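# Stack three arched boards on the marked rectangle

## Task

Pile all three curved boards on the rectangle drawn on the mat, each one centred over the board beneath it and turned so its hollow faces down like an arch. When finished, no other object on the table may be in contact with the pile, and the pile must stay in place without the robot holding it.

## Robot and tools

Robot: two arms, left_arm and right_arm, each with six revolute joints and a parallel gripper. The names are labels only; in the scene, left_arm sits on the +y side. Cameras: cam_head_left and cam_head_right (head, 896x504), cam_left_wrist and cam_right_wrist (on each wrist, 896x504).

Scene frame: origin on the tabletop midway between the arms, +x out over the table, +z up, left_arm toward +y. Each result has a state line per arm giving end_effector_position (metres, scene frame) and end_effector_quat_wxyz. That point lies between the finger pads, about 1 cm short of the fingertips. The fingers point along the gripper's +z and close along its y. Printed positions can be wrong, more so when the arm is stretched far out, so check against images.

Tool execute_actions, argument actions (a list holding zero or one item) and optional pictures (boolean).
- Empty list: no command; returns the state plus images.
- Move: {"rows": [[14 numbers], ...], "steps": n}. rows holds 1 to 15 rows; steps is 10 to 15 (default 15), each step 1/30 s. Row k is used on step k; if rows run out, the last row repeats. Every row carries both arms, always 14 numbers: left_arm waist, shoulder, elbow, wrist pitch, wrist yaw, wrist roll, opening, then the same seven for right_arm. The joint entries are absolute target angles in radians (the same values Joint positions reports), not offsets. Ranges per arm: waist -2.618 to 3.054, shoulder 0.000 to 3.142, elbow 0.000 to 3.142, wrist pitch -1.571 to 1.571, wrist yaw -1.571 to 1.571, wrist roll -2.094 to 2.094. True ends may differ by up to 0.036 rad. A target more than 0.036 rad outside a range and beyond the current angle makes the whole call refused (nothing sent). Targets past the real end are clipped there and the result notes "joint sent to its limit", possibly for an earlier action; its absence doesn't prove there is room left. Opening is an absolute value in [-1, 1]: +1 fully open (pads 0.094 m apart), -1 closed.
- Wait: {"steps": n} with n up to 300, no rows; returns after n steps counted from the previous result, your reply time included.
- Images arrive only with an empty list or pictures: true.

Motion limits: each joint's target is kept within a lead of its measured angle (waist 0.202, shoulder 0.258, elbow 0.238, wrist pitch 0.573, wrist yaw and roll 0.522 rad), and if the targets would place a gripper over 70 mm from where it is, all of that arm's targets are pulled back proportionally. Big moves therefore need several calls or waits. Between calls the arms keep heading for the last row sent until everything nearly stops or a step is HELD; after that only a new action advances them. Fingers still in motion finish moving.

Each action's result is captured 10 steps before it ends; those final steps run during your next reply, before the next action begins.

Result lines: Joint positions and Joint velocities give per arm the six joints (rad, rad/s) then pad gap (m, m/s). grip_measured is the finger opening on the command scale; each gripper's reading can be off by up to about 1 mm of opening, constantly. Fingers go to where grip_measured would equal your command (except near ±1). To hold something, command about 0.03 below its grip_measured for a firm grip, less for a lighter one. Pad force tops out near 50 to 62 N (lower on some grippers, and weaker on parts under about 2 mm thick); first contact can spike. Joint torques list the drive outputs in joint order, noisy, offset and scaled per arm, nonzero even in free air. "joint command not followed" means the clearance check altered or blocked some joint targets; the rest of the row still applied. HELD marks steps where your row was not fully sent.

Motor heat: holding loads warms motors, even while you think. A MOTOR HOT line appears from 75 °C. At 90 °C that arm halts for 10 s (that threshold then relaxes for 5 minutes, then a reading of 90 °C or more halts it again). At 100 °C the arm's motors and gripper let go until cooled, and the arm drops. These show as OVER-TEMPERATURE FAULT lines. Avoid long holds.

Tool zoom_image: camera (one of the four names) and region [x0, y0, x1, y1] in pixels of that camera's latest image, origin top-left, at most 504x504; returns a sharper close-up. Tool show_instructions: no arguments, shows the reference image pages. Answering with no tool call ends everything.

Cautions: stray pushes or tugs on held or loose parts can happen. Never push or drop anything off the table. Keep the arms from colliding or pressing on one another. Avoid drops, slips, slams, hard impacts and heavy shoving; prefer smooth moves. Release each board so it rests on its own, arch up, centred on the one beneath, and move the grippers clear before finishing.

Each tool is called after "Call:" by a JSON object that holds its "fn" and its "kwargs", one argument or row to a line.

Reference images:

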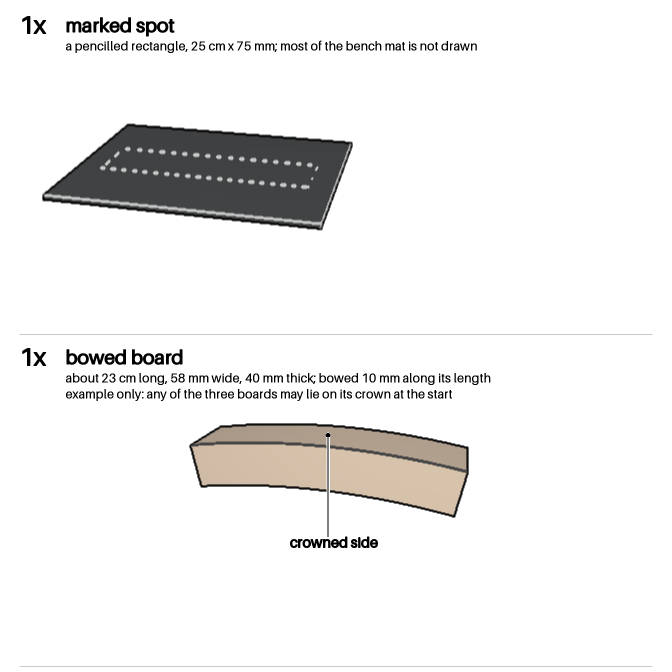

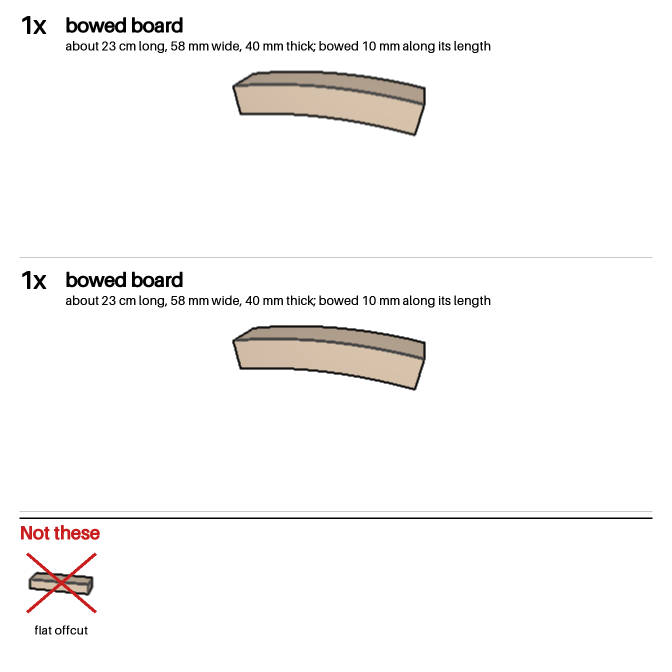

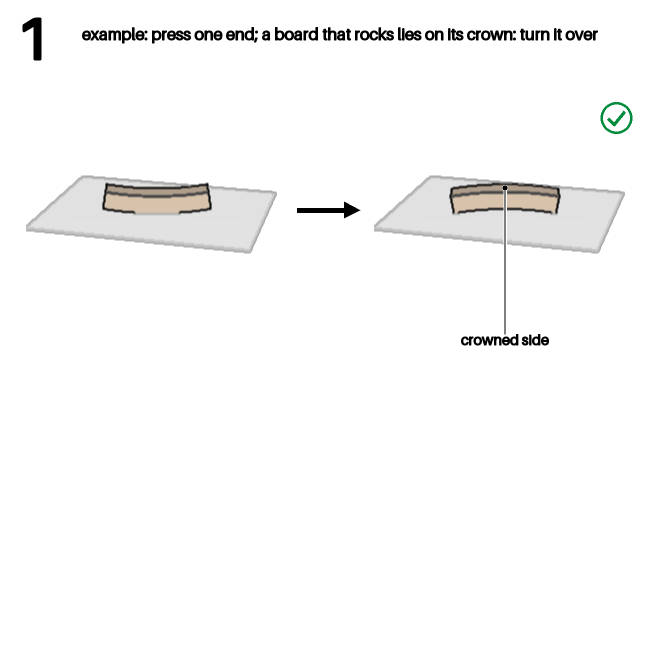

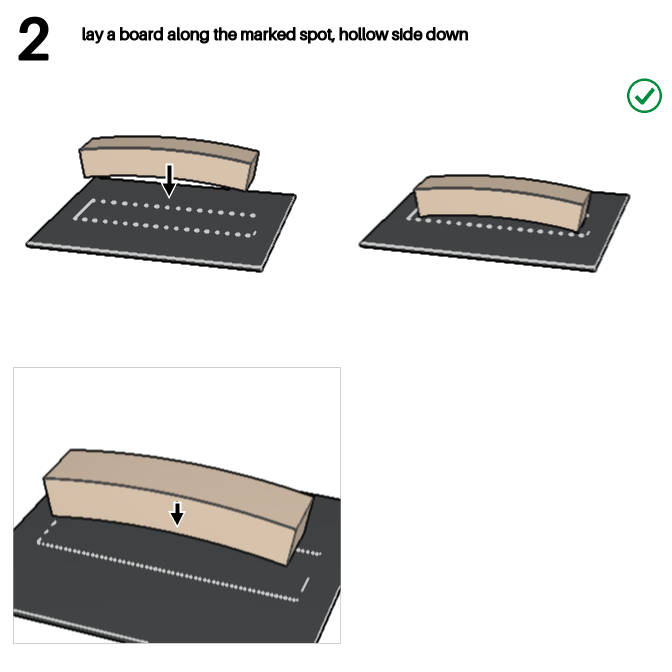

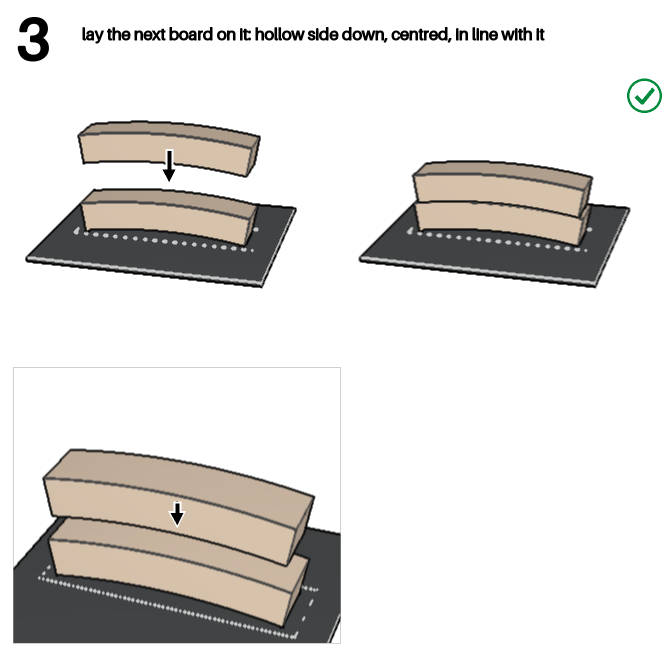

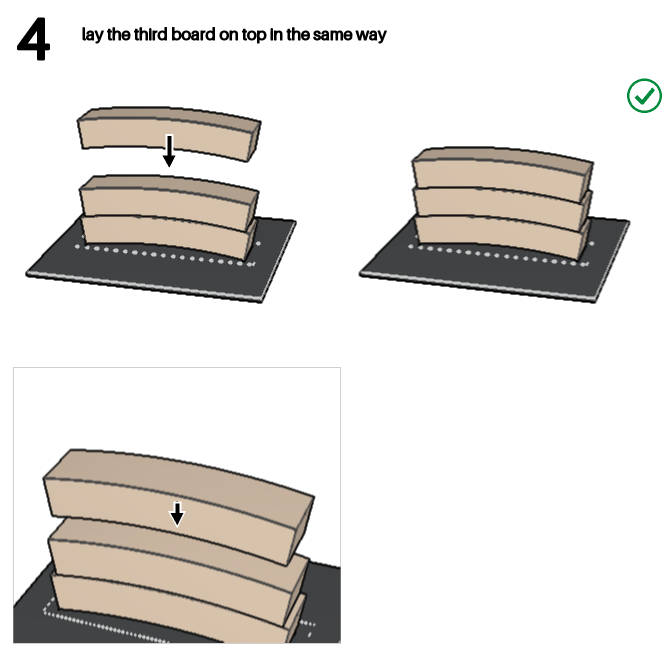

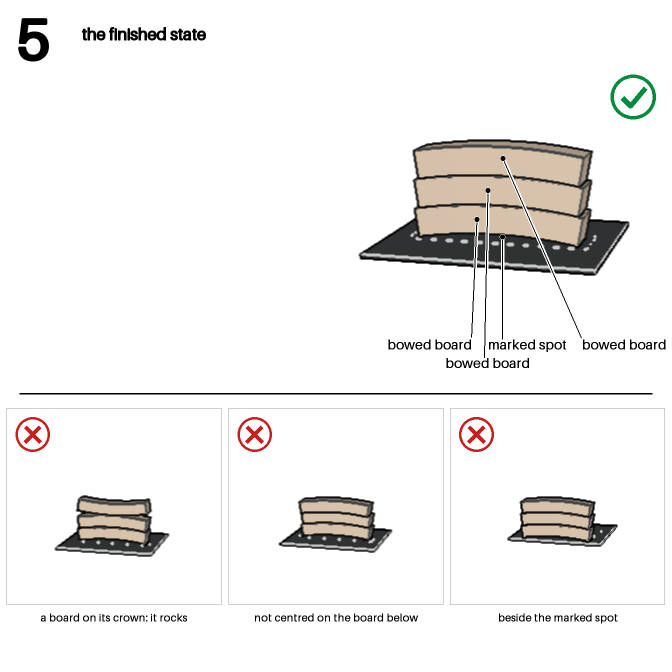

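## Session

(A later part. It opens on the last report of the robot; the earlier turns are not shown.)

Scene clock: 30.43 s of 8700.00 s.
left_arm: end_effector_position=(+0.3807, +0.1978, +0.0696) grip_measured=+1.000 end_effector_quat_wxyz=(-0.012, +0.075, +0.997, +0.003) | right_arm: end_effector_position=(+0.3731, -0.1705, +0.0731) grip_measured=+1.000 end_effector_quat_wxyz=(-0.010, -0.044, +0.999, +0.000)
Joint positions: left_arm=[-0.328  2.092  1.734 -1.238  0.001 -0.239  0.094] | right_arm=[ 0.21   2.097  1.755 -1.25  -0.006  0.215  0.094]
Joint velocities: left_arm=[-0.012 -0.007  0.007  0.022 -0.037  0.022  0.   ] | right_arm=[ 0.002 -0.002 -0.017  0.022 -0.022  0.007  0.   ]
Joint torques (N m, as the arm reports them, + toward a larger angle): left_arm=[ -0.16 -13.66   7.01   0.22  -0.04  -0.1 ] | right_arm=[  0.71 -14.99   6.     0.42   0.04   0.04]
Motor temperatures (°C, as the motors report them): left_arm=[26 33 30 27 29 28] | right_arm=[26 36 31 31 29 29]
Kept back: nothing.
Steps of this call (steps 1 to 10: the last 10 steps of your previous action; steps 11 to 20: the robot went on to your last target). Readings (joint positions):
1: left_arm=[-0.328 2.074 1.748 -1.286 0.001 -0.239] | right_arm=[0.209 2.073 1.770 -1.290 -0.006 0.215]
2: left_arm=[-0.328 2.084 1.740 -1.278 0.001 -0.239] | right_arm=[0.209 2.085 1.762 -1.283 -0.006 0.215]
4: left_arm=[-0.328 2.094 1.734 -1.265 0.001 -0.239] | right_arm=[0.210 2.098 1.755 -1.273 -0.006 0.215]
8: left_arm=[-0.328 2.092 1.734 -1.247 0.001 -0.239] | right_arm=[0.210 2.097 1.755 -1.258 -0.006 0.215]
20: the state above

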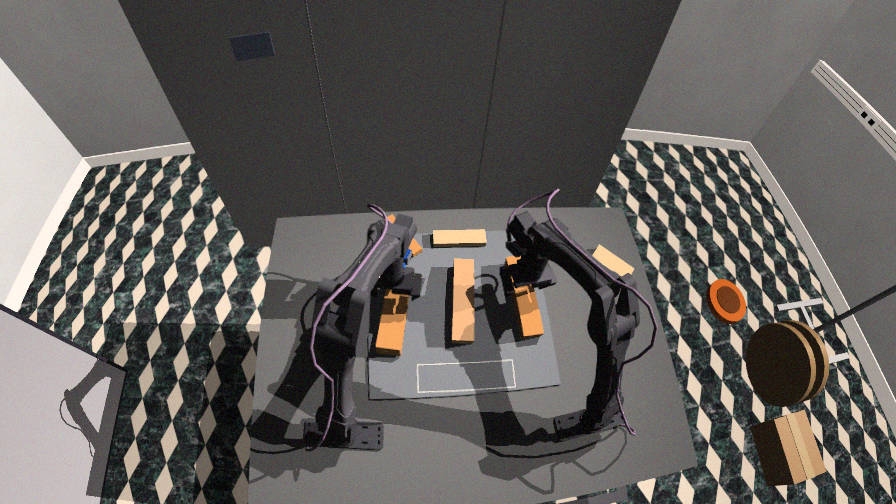

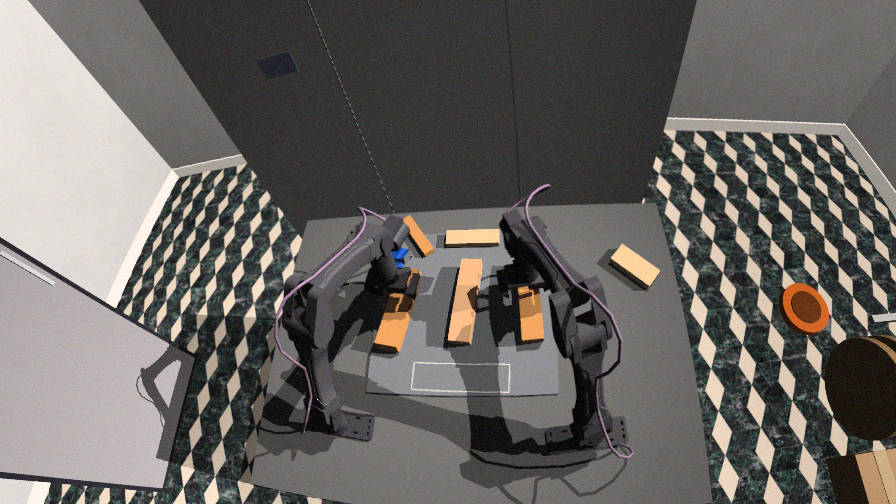

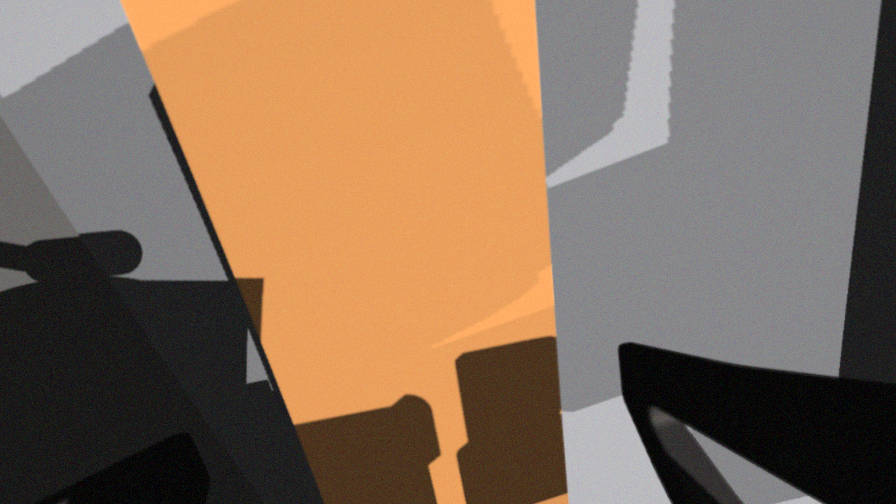

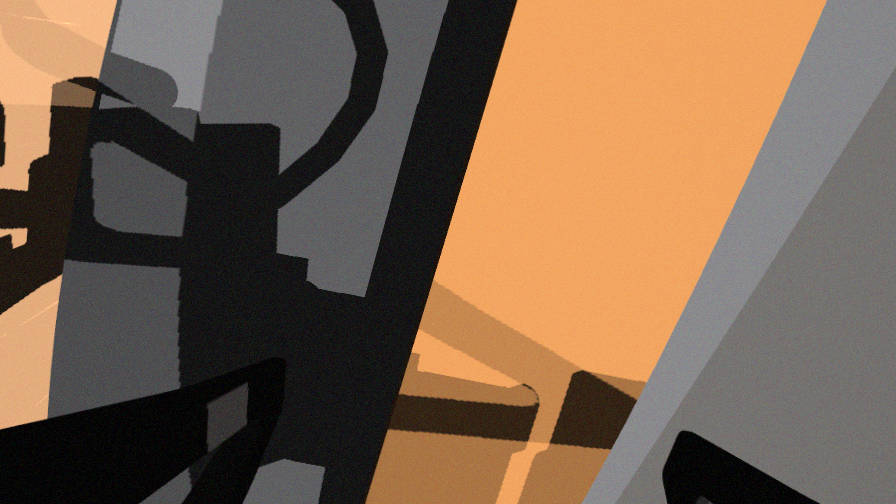

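Call:
{"fn": "execute_actions", "kwargs": {
  "actions": [
    {"rows": [[-0.332, 2.07, 1.725, -1.20, 0, -0.25, 1, 0.215, 2.065, 1.73, -1.22, 0, 0.24, 1], [-0.334, 2.075, 1.71, -1.18, 0, -0.25, 1, 0.21, 2.05, 1.71, -1.21, 0, 0.26, 1], [-0.336, 2.08, 1.695, -1.16, 0, -0.25, 1, 0.205, 2.035, 1.69, -1.20, 0, 0.28, 1], [-0.338, 2.085, 1.68, -1.14, 0, -0.25, 1, 0.20, 2.02, 1.67, -1.19, 0, 0.29, 1], [-0.340, 2.09, 1.665, -1.12, 0, -0.25, 1, 0.20, 2.01, 1.655, -1.19, 0, 0.29, 1], [-0.342, 2.094, 1.65, -1.10, 0, -0.25, 1, 0.20, 2.00, 1.645, -1.19, 0, 0.29, 1], [-0.342, 2.097, 1.64, -1.08, 0, -0.25, 1, 0.20, 2.00, 1.645, -1.19, 0, 0.29, 1], [-0.342, 2.10, 1.628, -1.06, 0, -0.25, 1, 0.20, 2.00, 1.645, -1.19, 0, 0.29, 1]], "steps": 15}
  ]
}}

Call:
{"fn": "execute_actions", "kwargs": {
  "actions": [
    {"steps": 20}
  ],
  "pictures": true
}}

Scene clock: 36.20 s of 8700.00 s.
left_arm: end_effector_position=(+0.3844, +0.1963, +0.0621) grip_measured=+1.000 end_effector_quat_wxyz=(-0.002, +0.075, +0.997, +0.000) | right_arm: end_effector_position=(+0.3676, -0.1722, +0.0730) grip_measured=+1.000 end_effector_quat_wxyz=(-0.005, -0.027, +1.000, +0.002)
Joint positions: left_arm=[-0.328  2.092  1.705 -1.188  0.001 -0.239  0.094] | right_arm=[ 0.21   2.061  1.702 -1.22  -0.006  0.249  0.094]
Joint velocities: left_arm=[-0.002  0.012 -0.432  0.447 -0.051  0.022  0.   ] | right_arm=[-0.007 -0.383 -0.545  0.154  0.007  0.227  0.   ]
Joint torques (N m, as the arm reports them, + toward a larger angle): left_arm=[ -0.86 -11.67   5.49   0.07  -0.02  -0.13] | right_arm=[ -0.64 -15.72   5.11   0.41   0.04   0.07]
Motor temperatures (°C, as the motors report them): left_arm=[26 34 30 27 29 28] | right_arm=[26 38 32 30 29 29]
Steps of this call (steps 1 to 15: the robot went on to your last target; steps 16 to 90: nothing new was sent; then 2.60 s passed at rest; steps 91 to 95: the first 5 steps of this action). Readings (joint positions):
91: left_arm=[-0.328 2.092 1.734 -1.236 0.001 -0.239] | right_arm=[0.210 2.097 1.755 -1.248 -0.006 0.217]
92: left_arm=[-0.328 2.092 1.732 -1.228 0.001 -0.239] | right_arm=[0.210 2.093 1.750 -1.242 -0.006 0.223]
94: left_arm=[-0.328 2.092 1.717 -1.204 0.001 -0.239] | right_arm=[0.210 2.074 1.720 -1.225 -0.006 0.241]
95: the state above

Scene clock: 36.87 s of 8700.00 s.
left_arm: end_effector_position=(+0.3895, +0.1942, +0.0373) grip_measured=+1.000 end_effector_quat_wxyz=(+0.009, +0.075, +0.997, -0.003) | right_arm: end_effector_position=(+0.3625, -0.1738, +0.0796) grip_measured=+1.000 end_effector_quat_wxyz=(+0.004, -0.011, +1.000, +0.004)
Joint positions: left_arm=[-0.328  2.11   1.632 -1.075  0.001 -0.239  0.094] | right_arm=[ 0.21   2.019  1.666 -1.208 -0.006  0.281  0.094]
Joint velocities: left_arm=[ 0.002  0.007 -0.012 -0.022  0.022 -0.066  0.   ] | right_arm=[-0.007  0.012  0.002  0.037 -0.066 -0.037  0.   ]
Joint torques (N m, as the arm reports them, + toward a larger angle): left_arm=[ -1.09 -12.63   6.37   0.26  -0.03  -0.11] | right_arm=[ -0.66 -14.42   4.73   0.5    0.06   0.06]
Motor temperatures (°C, as the motors report them): left_arm=[26 34 30 27 29 28] | right_arm=[26 38 32 30 29 29]
Kept back: nothing.
Steps of this call (steps 1 to 10: the last 10 steps of your previous action; steps 11 to 20: the robot went on to your last target). Readings (joint positions):
1: left_arm=[-0.328 2.092 1.689 -1.172 0.001 -0.239] | right_arm=[0.210 2.048 1.686 -1.218 -0.006 0.256]
2: left_arm=[-0.328 2.092 1.674 -1.157 0.001 -0.239] | right_arm=[0.210 2.037 1.674 -1.218 -0.006 0.261]
4: left_arm=[-0.328 2.097 1.648 -1.130 0.001 -0.239] | right_arm=[0.210 2.025 1.666 -1.218 -0.006 0.269]
8: left_arm=[-0.328 2.110 1.633 -1.100 0.001 -0.239] | right_arm=[0.210 2.019 1.666 -1.212 -0.006 0.276]
20: the state above

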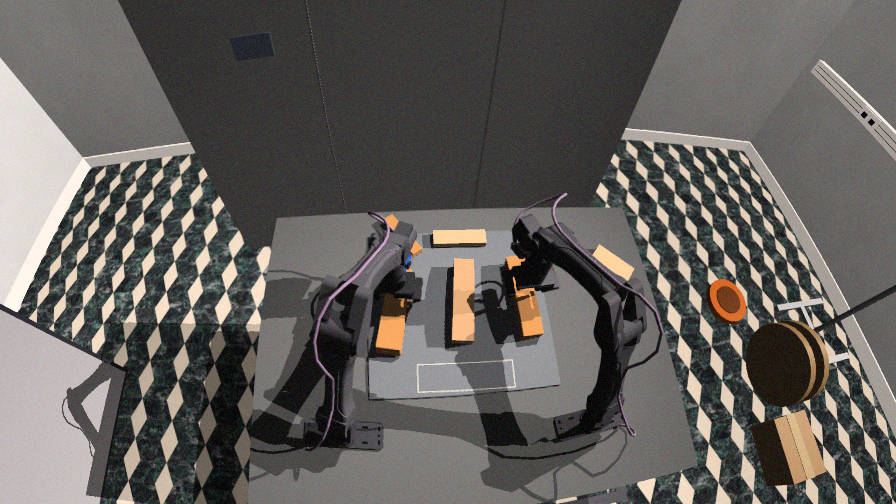

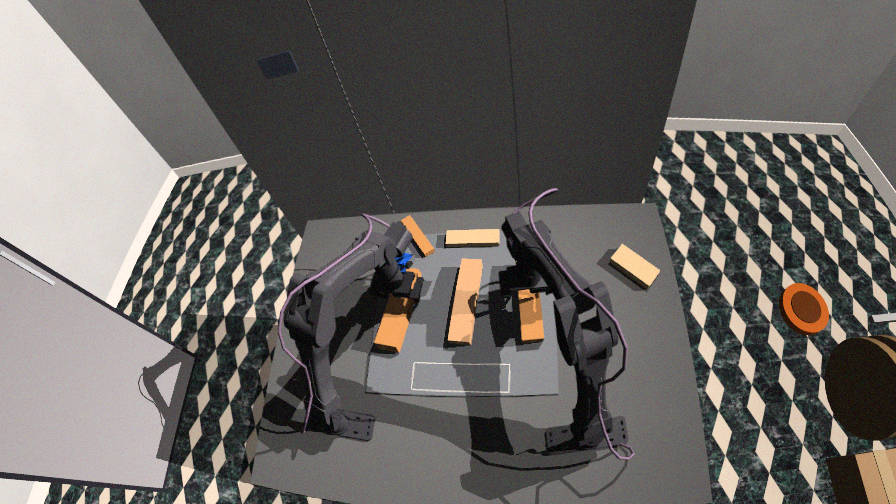

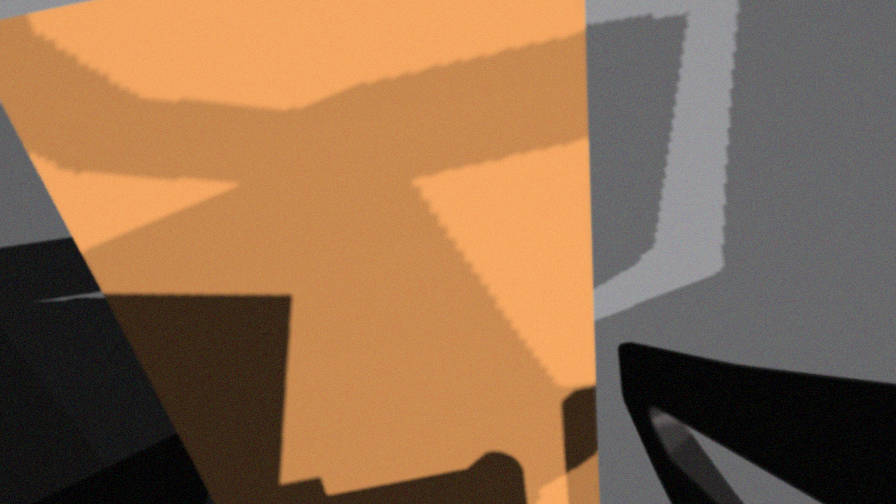

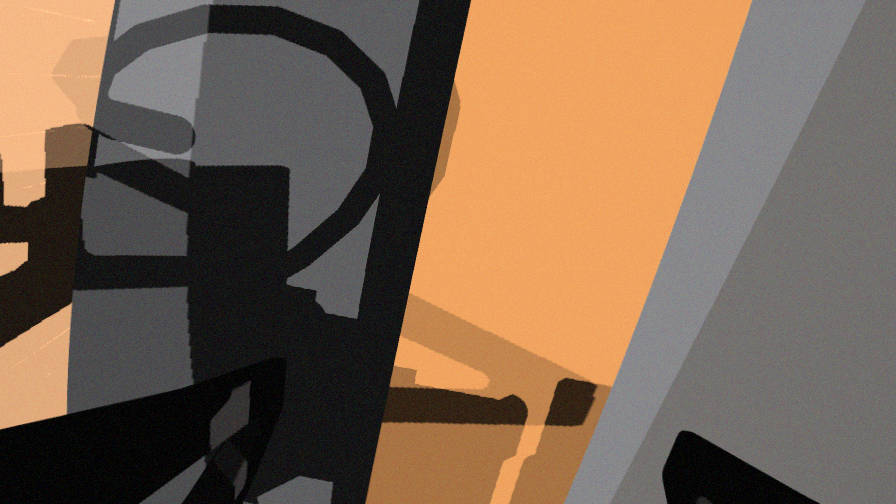

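Call:
{"fn": "execute_actions", "kwargs": {
  "actions": [
    {"rows": [[-0.335, 2.10, 1.628, -1.06, 0, -0.25, 0.85, 0.18, 2.00, 1.645, -1.19, 0, 0.30, 1], [-0.335, 2.10, 1.628, -1.06, 0, -0.25, 0.7, 0.18, 2.00, 1.645, -1.19, 0, 0.30, 1], [-0.335, 2.10, 1.628, -1.06, 0, -0.25, 0.6, 0.18, 2.005, 1.635, -1.175, 0, 0.30, 1], [-0.335, 2.10, 1.628, -1.06, 0, -0.25, 0.5, 0.18, 2.01, 1.62, -1.16, 0, 0.30, 1], [-0.335, 2.10, 1.628, -1.06, 0, -0.25, 0.45, 0.18, 2.015, 1.605, -1.14, 0, 0.30, 1], [-0.335, 2.10, 1.628, -1.06, 0, -0.25, 0.4, 0.18, 2.02, 1.59, -1.12, 0, 0.30, 1], [-0.335, 2.10, 1.628, -1.06, 0, -0.25, 0.36, 0.18, 2.025, 1.575, -1.10, 0, 0.30, 1], [-0.335, 2.10, 1.628, -1.06, 0, -0.25, 0.32, 0.18, 2.03, 1.56, -1.08, 0, 0.30, 1], [-0.335, 2.10, 1.628, -1.06, 0, -0.25, 0.29, 0.18, 2.035, 1.545, -1.06, 0, 0.30, 1], [-0.335, 2.10, 1.628, -1.06, 0, -0.25, 0.27, 0.18, 2.04, 1.53, -1.045, 0, 0.30, 1], [-0.335, 2.10, 1.628, -1.06, 0, -0.25, 0.25, 0.18, 2.04, 1.52, -1.035, 0, 0.30, 1], [-0.335, 2.10, 1.628, -1.06, 0, -0.25, 0.23, 0.18, 2.04, 1.52, -1.035, 0, 0.30, 1], [-0.335, 2.10, 1.628, -1.06, 0, -0.25, 0.21, 0.18, 2.04, 1.52, -1.035, 0, 0.30, 1], [-0.335, 2.10, 1.628, -1.06, 0, -0.25, 0.20, 0.18, 2.04, 1.52, -1.035, 0, 0.30, 1]], "steps": 15}
  ]
}}

Call:
{"fn": "execute_actions", "kwargs": {
  "actions": [
    {"steps": 25}
  ],
  "pictures": true
}}

Scene clock: 38.70 s of 8700.00 s.
left_arm: end_effector_position=(+0.3897, +0.1942, +0.0373) grip_measured=+0.482 end_effector_quat_wxyz=(+0.009, +0.075, +0.997, -0.003) | right_arm: end_effector_position=(+0.3655, -0.1798, +0.0767) grip_measured=+1.000 end_effector_quat_wxyz=(+0.006, +0.001, +1.000, +0.005)
Joint positions: left_arm=[-0.328  2.11   1.632 -1.074  0.001 -0.239  0.07 ] | right_arm=[ 0.193  2.019  1.654 -1.19  -0.006  0.288  0.094]
Joint velocities: left_arm=[-0.002 -0.007 -0.007  0.007 -0.066 -0.051 -0.062] | right_arm=[-0.11   0.002 -0.281  0.242 -0.022  0.022  0.   ]
Joint torques (N m, as the arm reports them, + toward a larger angle): left_arm=[ -0.64 -12.53   6.23   0.29  -0.01  -0.13] | right_arm=[ -0.41 -13.16   3.82   0.32   0.05   0.07]
Motor temperatures (°C, as the motors report them): left_arm=[26 34 30 27 29 28] | right_arm=[26 38 31 30 29 29]
Steps of this call (steps 1 to 15: the robot went on to your last target; steps 16 to 50: nothing new was sent; steps 51 to 55: the first 5 steps of this action). Readings (joint positions):
51: left_arm=[-0.328 2.110 1.632 -1.074 0.001 -0.239] | right_arm=[0.208 2.019 1.666 -1.208 -0.006 0.283]
52: left_arm=[-0.328 2.110 1.632 -1.074 0.001 -0.239] | right_arm=[0.205 2.019 1.666 -1.208 -0.006 0.285]
54: left_arm=[-0.328 2.110 1.632 -1.074 0.001 -0.239] | right_arm=[0.197 2.019 1.662 -1.200 -0.006 0.287]
55: the state above

Scene clock: 39.53 s of 8700.00 s.
left_arm: end_effector_position=(+0.3903, +0.1931, +0.0373) grip_measured=+0.313 end_effector_quat_wxyz=(+0.010, +0.074, +0.997, -0.006) | right_arm: end_effector_position=(+0.3640, -0.1827, +0.0412) grip_measured=+1.000 end_effector_quat_wxyz=(+0.007, +0.006, +1.000, +0.005)
Joint positions: left_arm=[-0.328  2.11   1.632 -1.07   0.005 -0.24   0.062] | right_arm=[ 0.187  2.036  1.535 -1.053 -0.005  0.292  0.094]
Joint velocities: left_arm=[ 0.002 -0.002 -0.007  0.037  0.022  0.022 -0.   ] | right_arm=[-0.002 -0.002 -0.002 -0.022  0.022  0.037  0.   ]
Joint torques (N m, as the arm reports them, + toward a larger angle): left_arm=[ -0.45 -12.5    6.27   0.27  -0.05  -0.06] | right_arm=[ -0.51 -12.37   5.07   0.51   0.05   0.08]
Motor temperatures (°C, as the motors report them): left_arm=[26 34 30 27 29 28] | right_arm=[26 38 31 30 29 29]
Kept back: nothing.
Steps of this call (steps 1 to 10: the last 10 steps of your previous action; steps 11 to 25: the robot went on to your last target). Readings (joint positions):
1: left_arm=[-0.328 2.110 1.632 -1.074 0.001 -0.239] | right_arm=[0.190 2.019 1.642 -1.178 -0.005 0.289]
2: left_arm=[-0.328 2.110 1.632 -1.072 0.003 -0.239] | right_arm=[0.188 2.019 1.626 -1.165 -0.005 0.290]
4: left_arm=[-0.328 2.110 1.632 -1.070 0.005 -0.240] | right_arm=[0.187 2.019 1.592 -1.138 -0.005 0.291]
8: left_arm=[-0.328 2.110 1.632 -1.070 0.005 -0.240] | right_arm=[0.187 2.028 1.542 -1.093 -0.005 0.291]
25: the state above

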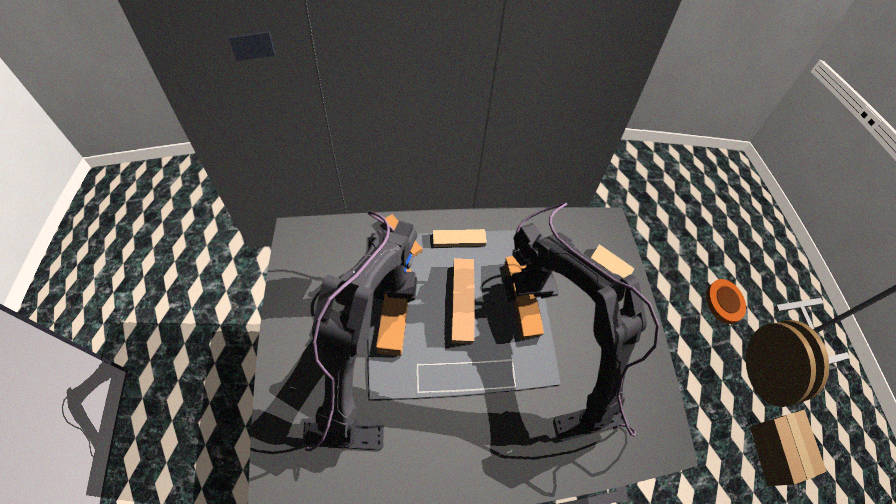

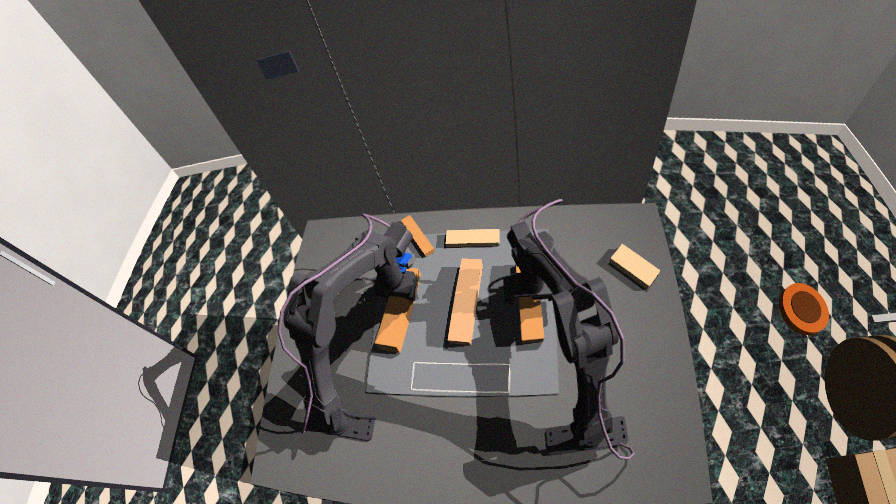

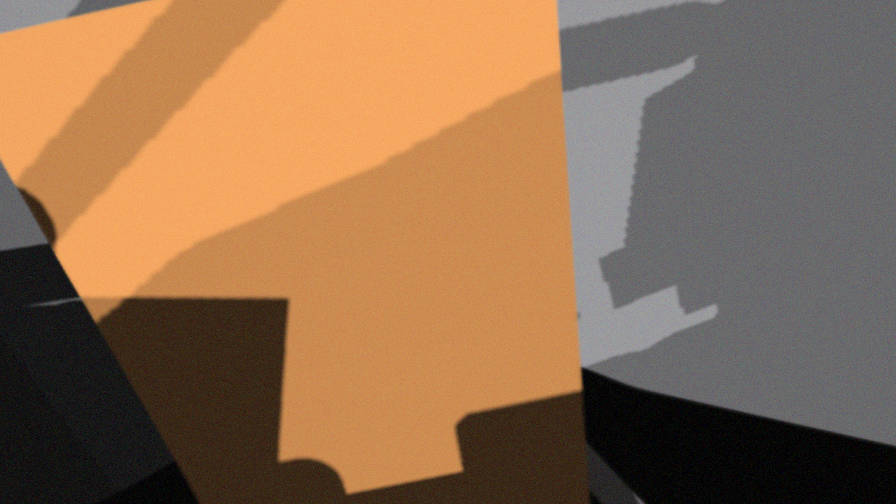

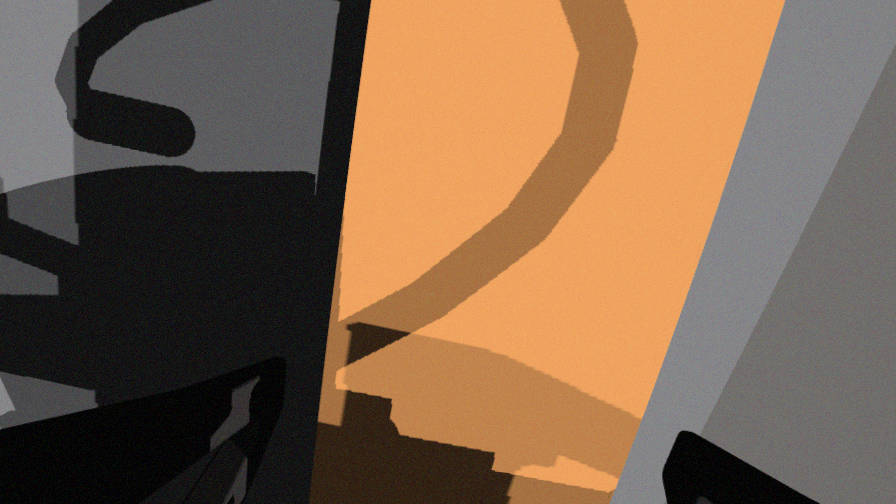

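Call:
{"fn": "execute_actions", "kwargs": {
  "actions": [
    {"rows": [[-0.335, 2.098, 1.64, -1.07, 0, -0.25, 0.27, 0.18, 2.05, 1.52, -1.035, 0, 0.30, 1], [-0.335, 2.095, 1.655, -1.085, 0, -0.25, 0.27, 0.18, 2.06, 1.52, -1.035, 0, 0.30, 1], [-0.335, 2.09, 1.675, -1.105, 0, -0.25, 0.27, 0.18, 2.062, 1.52, -1.035, 0, 0.30, 0.9], [-0.335, 2.085, 1.70, -1.13, 0, -0.25, 0.27, 0.18, 2.062, 1.52, -1.035, 0, 0.30, 0.8], [-0.335, 2.08, 1.725, -1.16, 0, -0.25, 0.27, 0.18, 2.062, 1.52, -1.035, 0, 0.30, 0.7], [-0.335, 2.075, 1.75, -1.19, 0, -0.25, 0.27, 0.18, 2.062, 1.52, -1.035, 0, 0.30, 0.6], [-0.335, 2.07, 1.775, -1.22, 0, -0.25, 0.27, 0.18, 2.062, 1.52, -1.035, 0, 0.30, 0.5], [-0.335, 2.065, 1.80, -1.25, 0, -0.25, 0.27, 0.18, 2.062, 1.52, -1.035, 0, 0.30, 0.42], [-0.335, 2.06, 1.825, -1.28, 0, -0.25, 0.27, 0.18, 2.062, 1.52, -1.035, 0, 0.30, 0.36], [-0.335, 2.053, 1.85, -1.31, 0, -0.25, 0.27, 0.18, 2.062, 1.52, -1.035, 0, 0.30, 0.31], [-0.335, 2.046, 1.875, -1.34, 0, -0.25, 0.27, 0.18, 2.062, 1.52, -1.035, 0, 0.30, 0.27], [-0.335, 2.04, 1.895, -1.37, 0, -0.25, 0.27, 0.18, 2.062, 1.52, -1.035, 0, 0.30, 0.23], [-0.335, 2.035, 1.91, -1.39, 0, -0.25, 0.27, 0.18, 2.062, 1.52, -1.035, 0, 0.30, 0.19], [-0.335, 2.03, 1.92, -1.40, 0, -0.25, 0.27, 0.18, 2.062, 1.52, -1.035, 0, 0.30, 0.15], [-0.335, 2.03, 1.93, -1.41, 0, -0.25, 0.27, 0.18, 2.062, 1.52, -1.035, 0, 0.30, 0.12]], "steps": 15}
  ]
}}

Call:
{"fn": "execute_actions", "kwargs": {
  "actions": [
    {"steps": 22}
  ],
  "pictures": true
}}

Scene clock: 41.60 s of 8700.00 s.
left_arm: end_effector_position=(+0.3904, +0.1932, +0.0404) grip_measured=+0.313 end_effector_quat_wxyz=(+0.008, +0.074, +0.997, -0.005) | right_arm: end_effector_position=(+0.3641, -0.1826, +0.0393) grip_measured=+0.753 end_effector_quat_wxyz=(+0.006, +0.006, +1.000, +0.004)
Joint positions: left_arm=[-0.328  2.112  1.648 -1.088  0.004 -0.24   0.062] | right_arm=[ 0.187  2.041  1.535 -1.052 -0.005  0.292  0.082]
Joint velocities: left_arm=[-0.007  0.046  0.335 -0.403 -0.051 -0.037 -0.001] | right_arm=[-0.012  0.071 -0.002 -0.007  0.022 -0.007 -0.101]
Joint torques (N m, as the arm reports them, + toward a larger angle): left_arm=[ -0.71 -14.73  11.21   0.04   0.01  -0.08] | right_arm=[ -0.45 -11.34   5.07   0.49   0.05   0.08]
Motor temperatures (°C, as the motors report them): left_arm=[26 34 30 27 29 28] | right_arm=[26 38 31 30 29 29]
Steps of this call (steps 1 to 15: the robot went on to your last target; steps 16 to 57: nothing new was sent; steps 58 to 62: the first 5 steps of this action). Readings (joint positions):
58: left_arm=[-0.328 2.110 1.632 -1.070 0.005 -0.240] | right_arm=[0.187 2.036 1.535 -1.053 -0.005 0.292]
59: left_arm=[-0.328 2.110 1.632 -1.070 0.005 -0.240] | right_arm=[0.187 2.036 1.535 -1.053 -0.005 0.292]
61: left_arm=[-0.328 2.111 1.639 -1.077 0.005 -0.240] | right_arm=[0.187 2.039 1.535 -1.052 -0.005 0.292]
62: the state above

Scene clock: 42.33 s of 8700.00 s.
left_arm: end_effector_position=(+0.3865, +0.1949, +0.1252) grip_measured=+0.313 end_effector_quat_wxyz=(+0.015, +0.074, +0.997, -0.007) | right_arm: end_effector_position=(+0.3635, -0.1792, +0.0360) grip_measured=+0.181 end_effector_quat_wxyz=(+0.001, +0.006, +1.000, +0.013)
Joint positions: left_arm=[-0.328  2.055  1.899 -1.382  0.003 -0.24   0.062] | right_arm=[ 0.187  2.05   1.535 -1.047 -0.025  0.292  0.055]
Joint velocities: left_arm=[-0.002  0.012  0.007 -0.051  0.081  0.007  0.   ] | right_arm=[-0.002 -0.012  0.002 -0.007 -0.007  0.022 -0.   ]
Joint torques (N m, as the arm reports them, + toward a larger angle): left_arm=[ -0.49 -13.51   9.19  -0.08  -0.09  -0.08] | right_arm=[ -0.48 -11.8    5.04   0.42   0.22   0.05]
Motor temperatures (°C, as the motors report them): left_arm=[26 34 30 27 29 28] | right_arm=[26 38 31 30 29 29]
Kept back: nothing.
Steps of this call (steps 1 to 10: the last 10 steps of your previous action; steps 11 to 22: the robot went on to your last target). Readings (joint positions):
1: left_arm=[-0.328 2.113 1.663 -1.105 0.004 -0.240] | right_arm=[0.187 2.044 1.535 -1.052 -0.005 0.292]
2: left_arm=[-0.328 2.113 1.683 -1.125 0.004 -0.240] | right_arm=[0.187 2.047 1.535 -1.052 -0.005 0.292]
4: left_arm=[-0.328 2.113 1.735 -1.168 0.003 -0.240] | right_arm=[0.187 2.050 1.535 -1.052 -0.005 0.292]
8: left_arm=[-0.328 2.099 1.837 -1.254 0.003 -0.240] | right_arm=[0.187 2.050 1.535 -1.048 -0.022 0.292]
22: the state above

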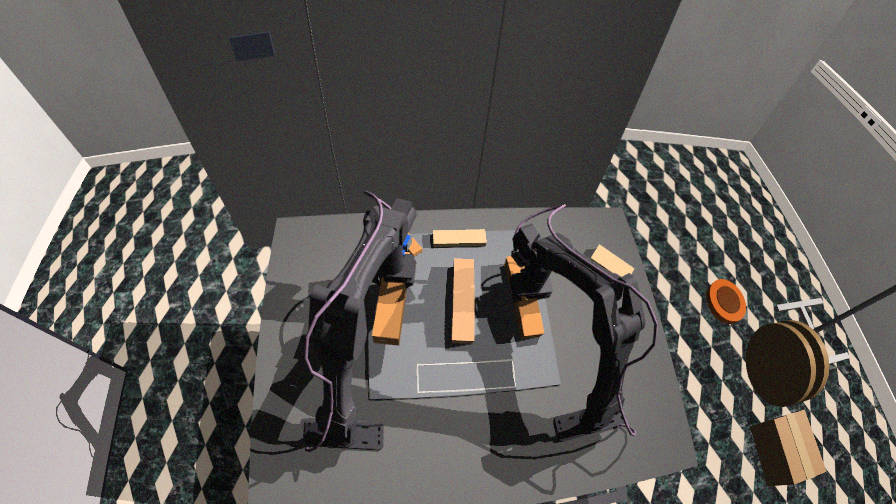

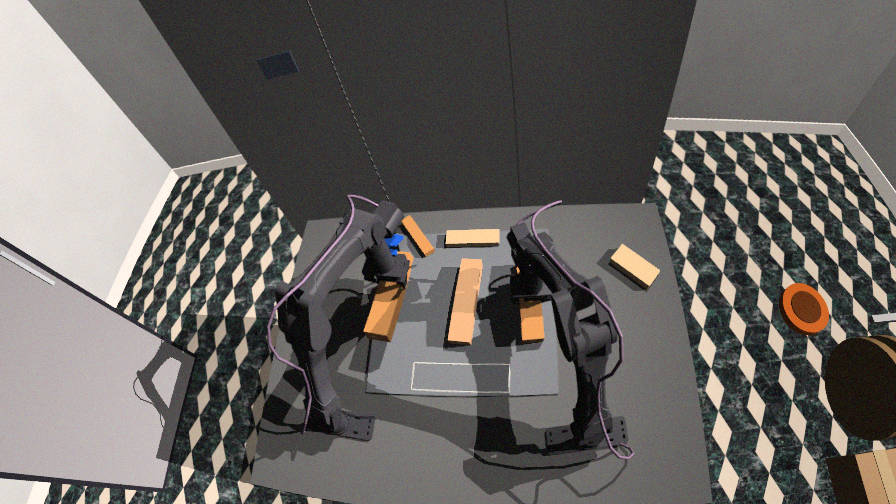

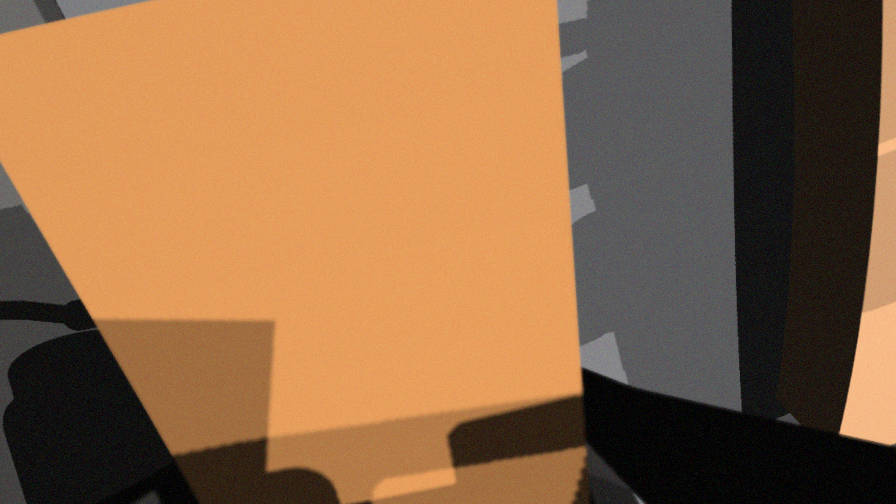

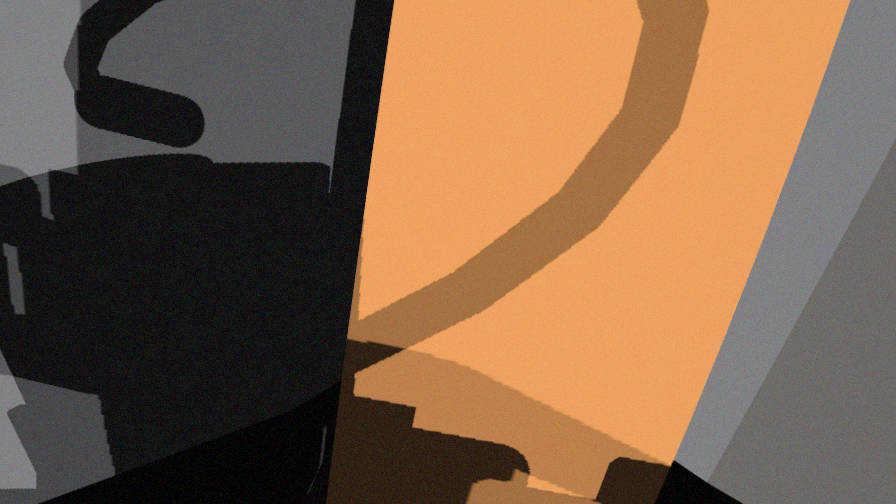

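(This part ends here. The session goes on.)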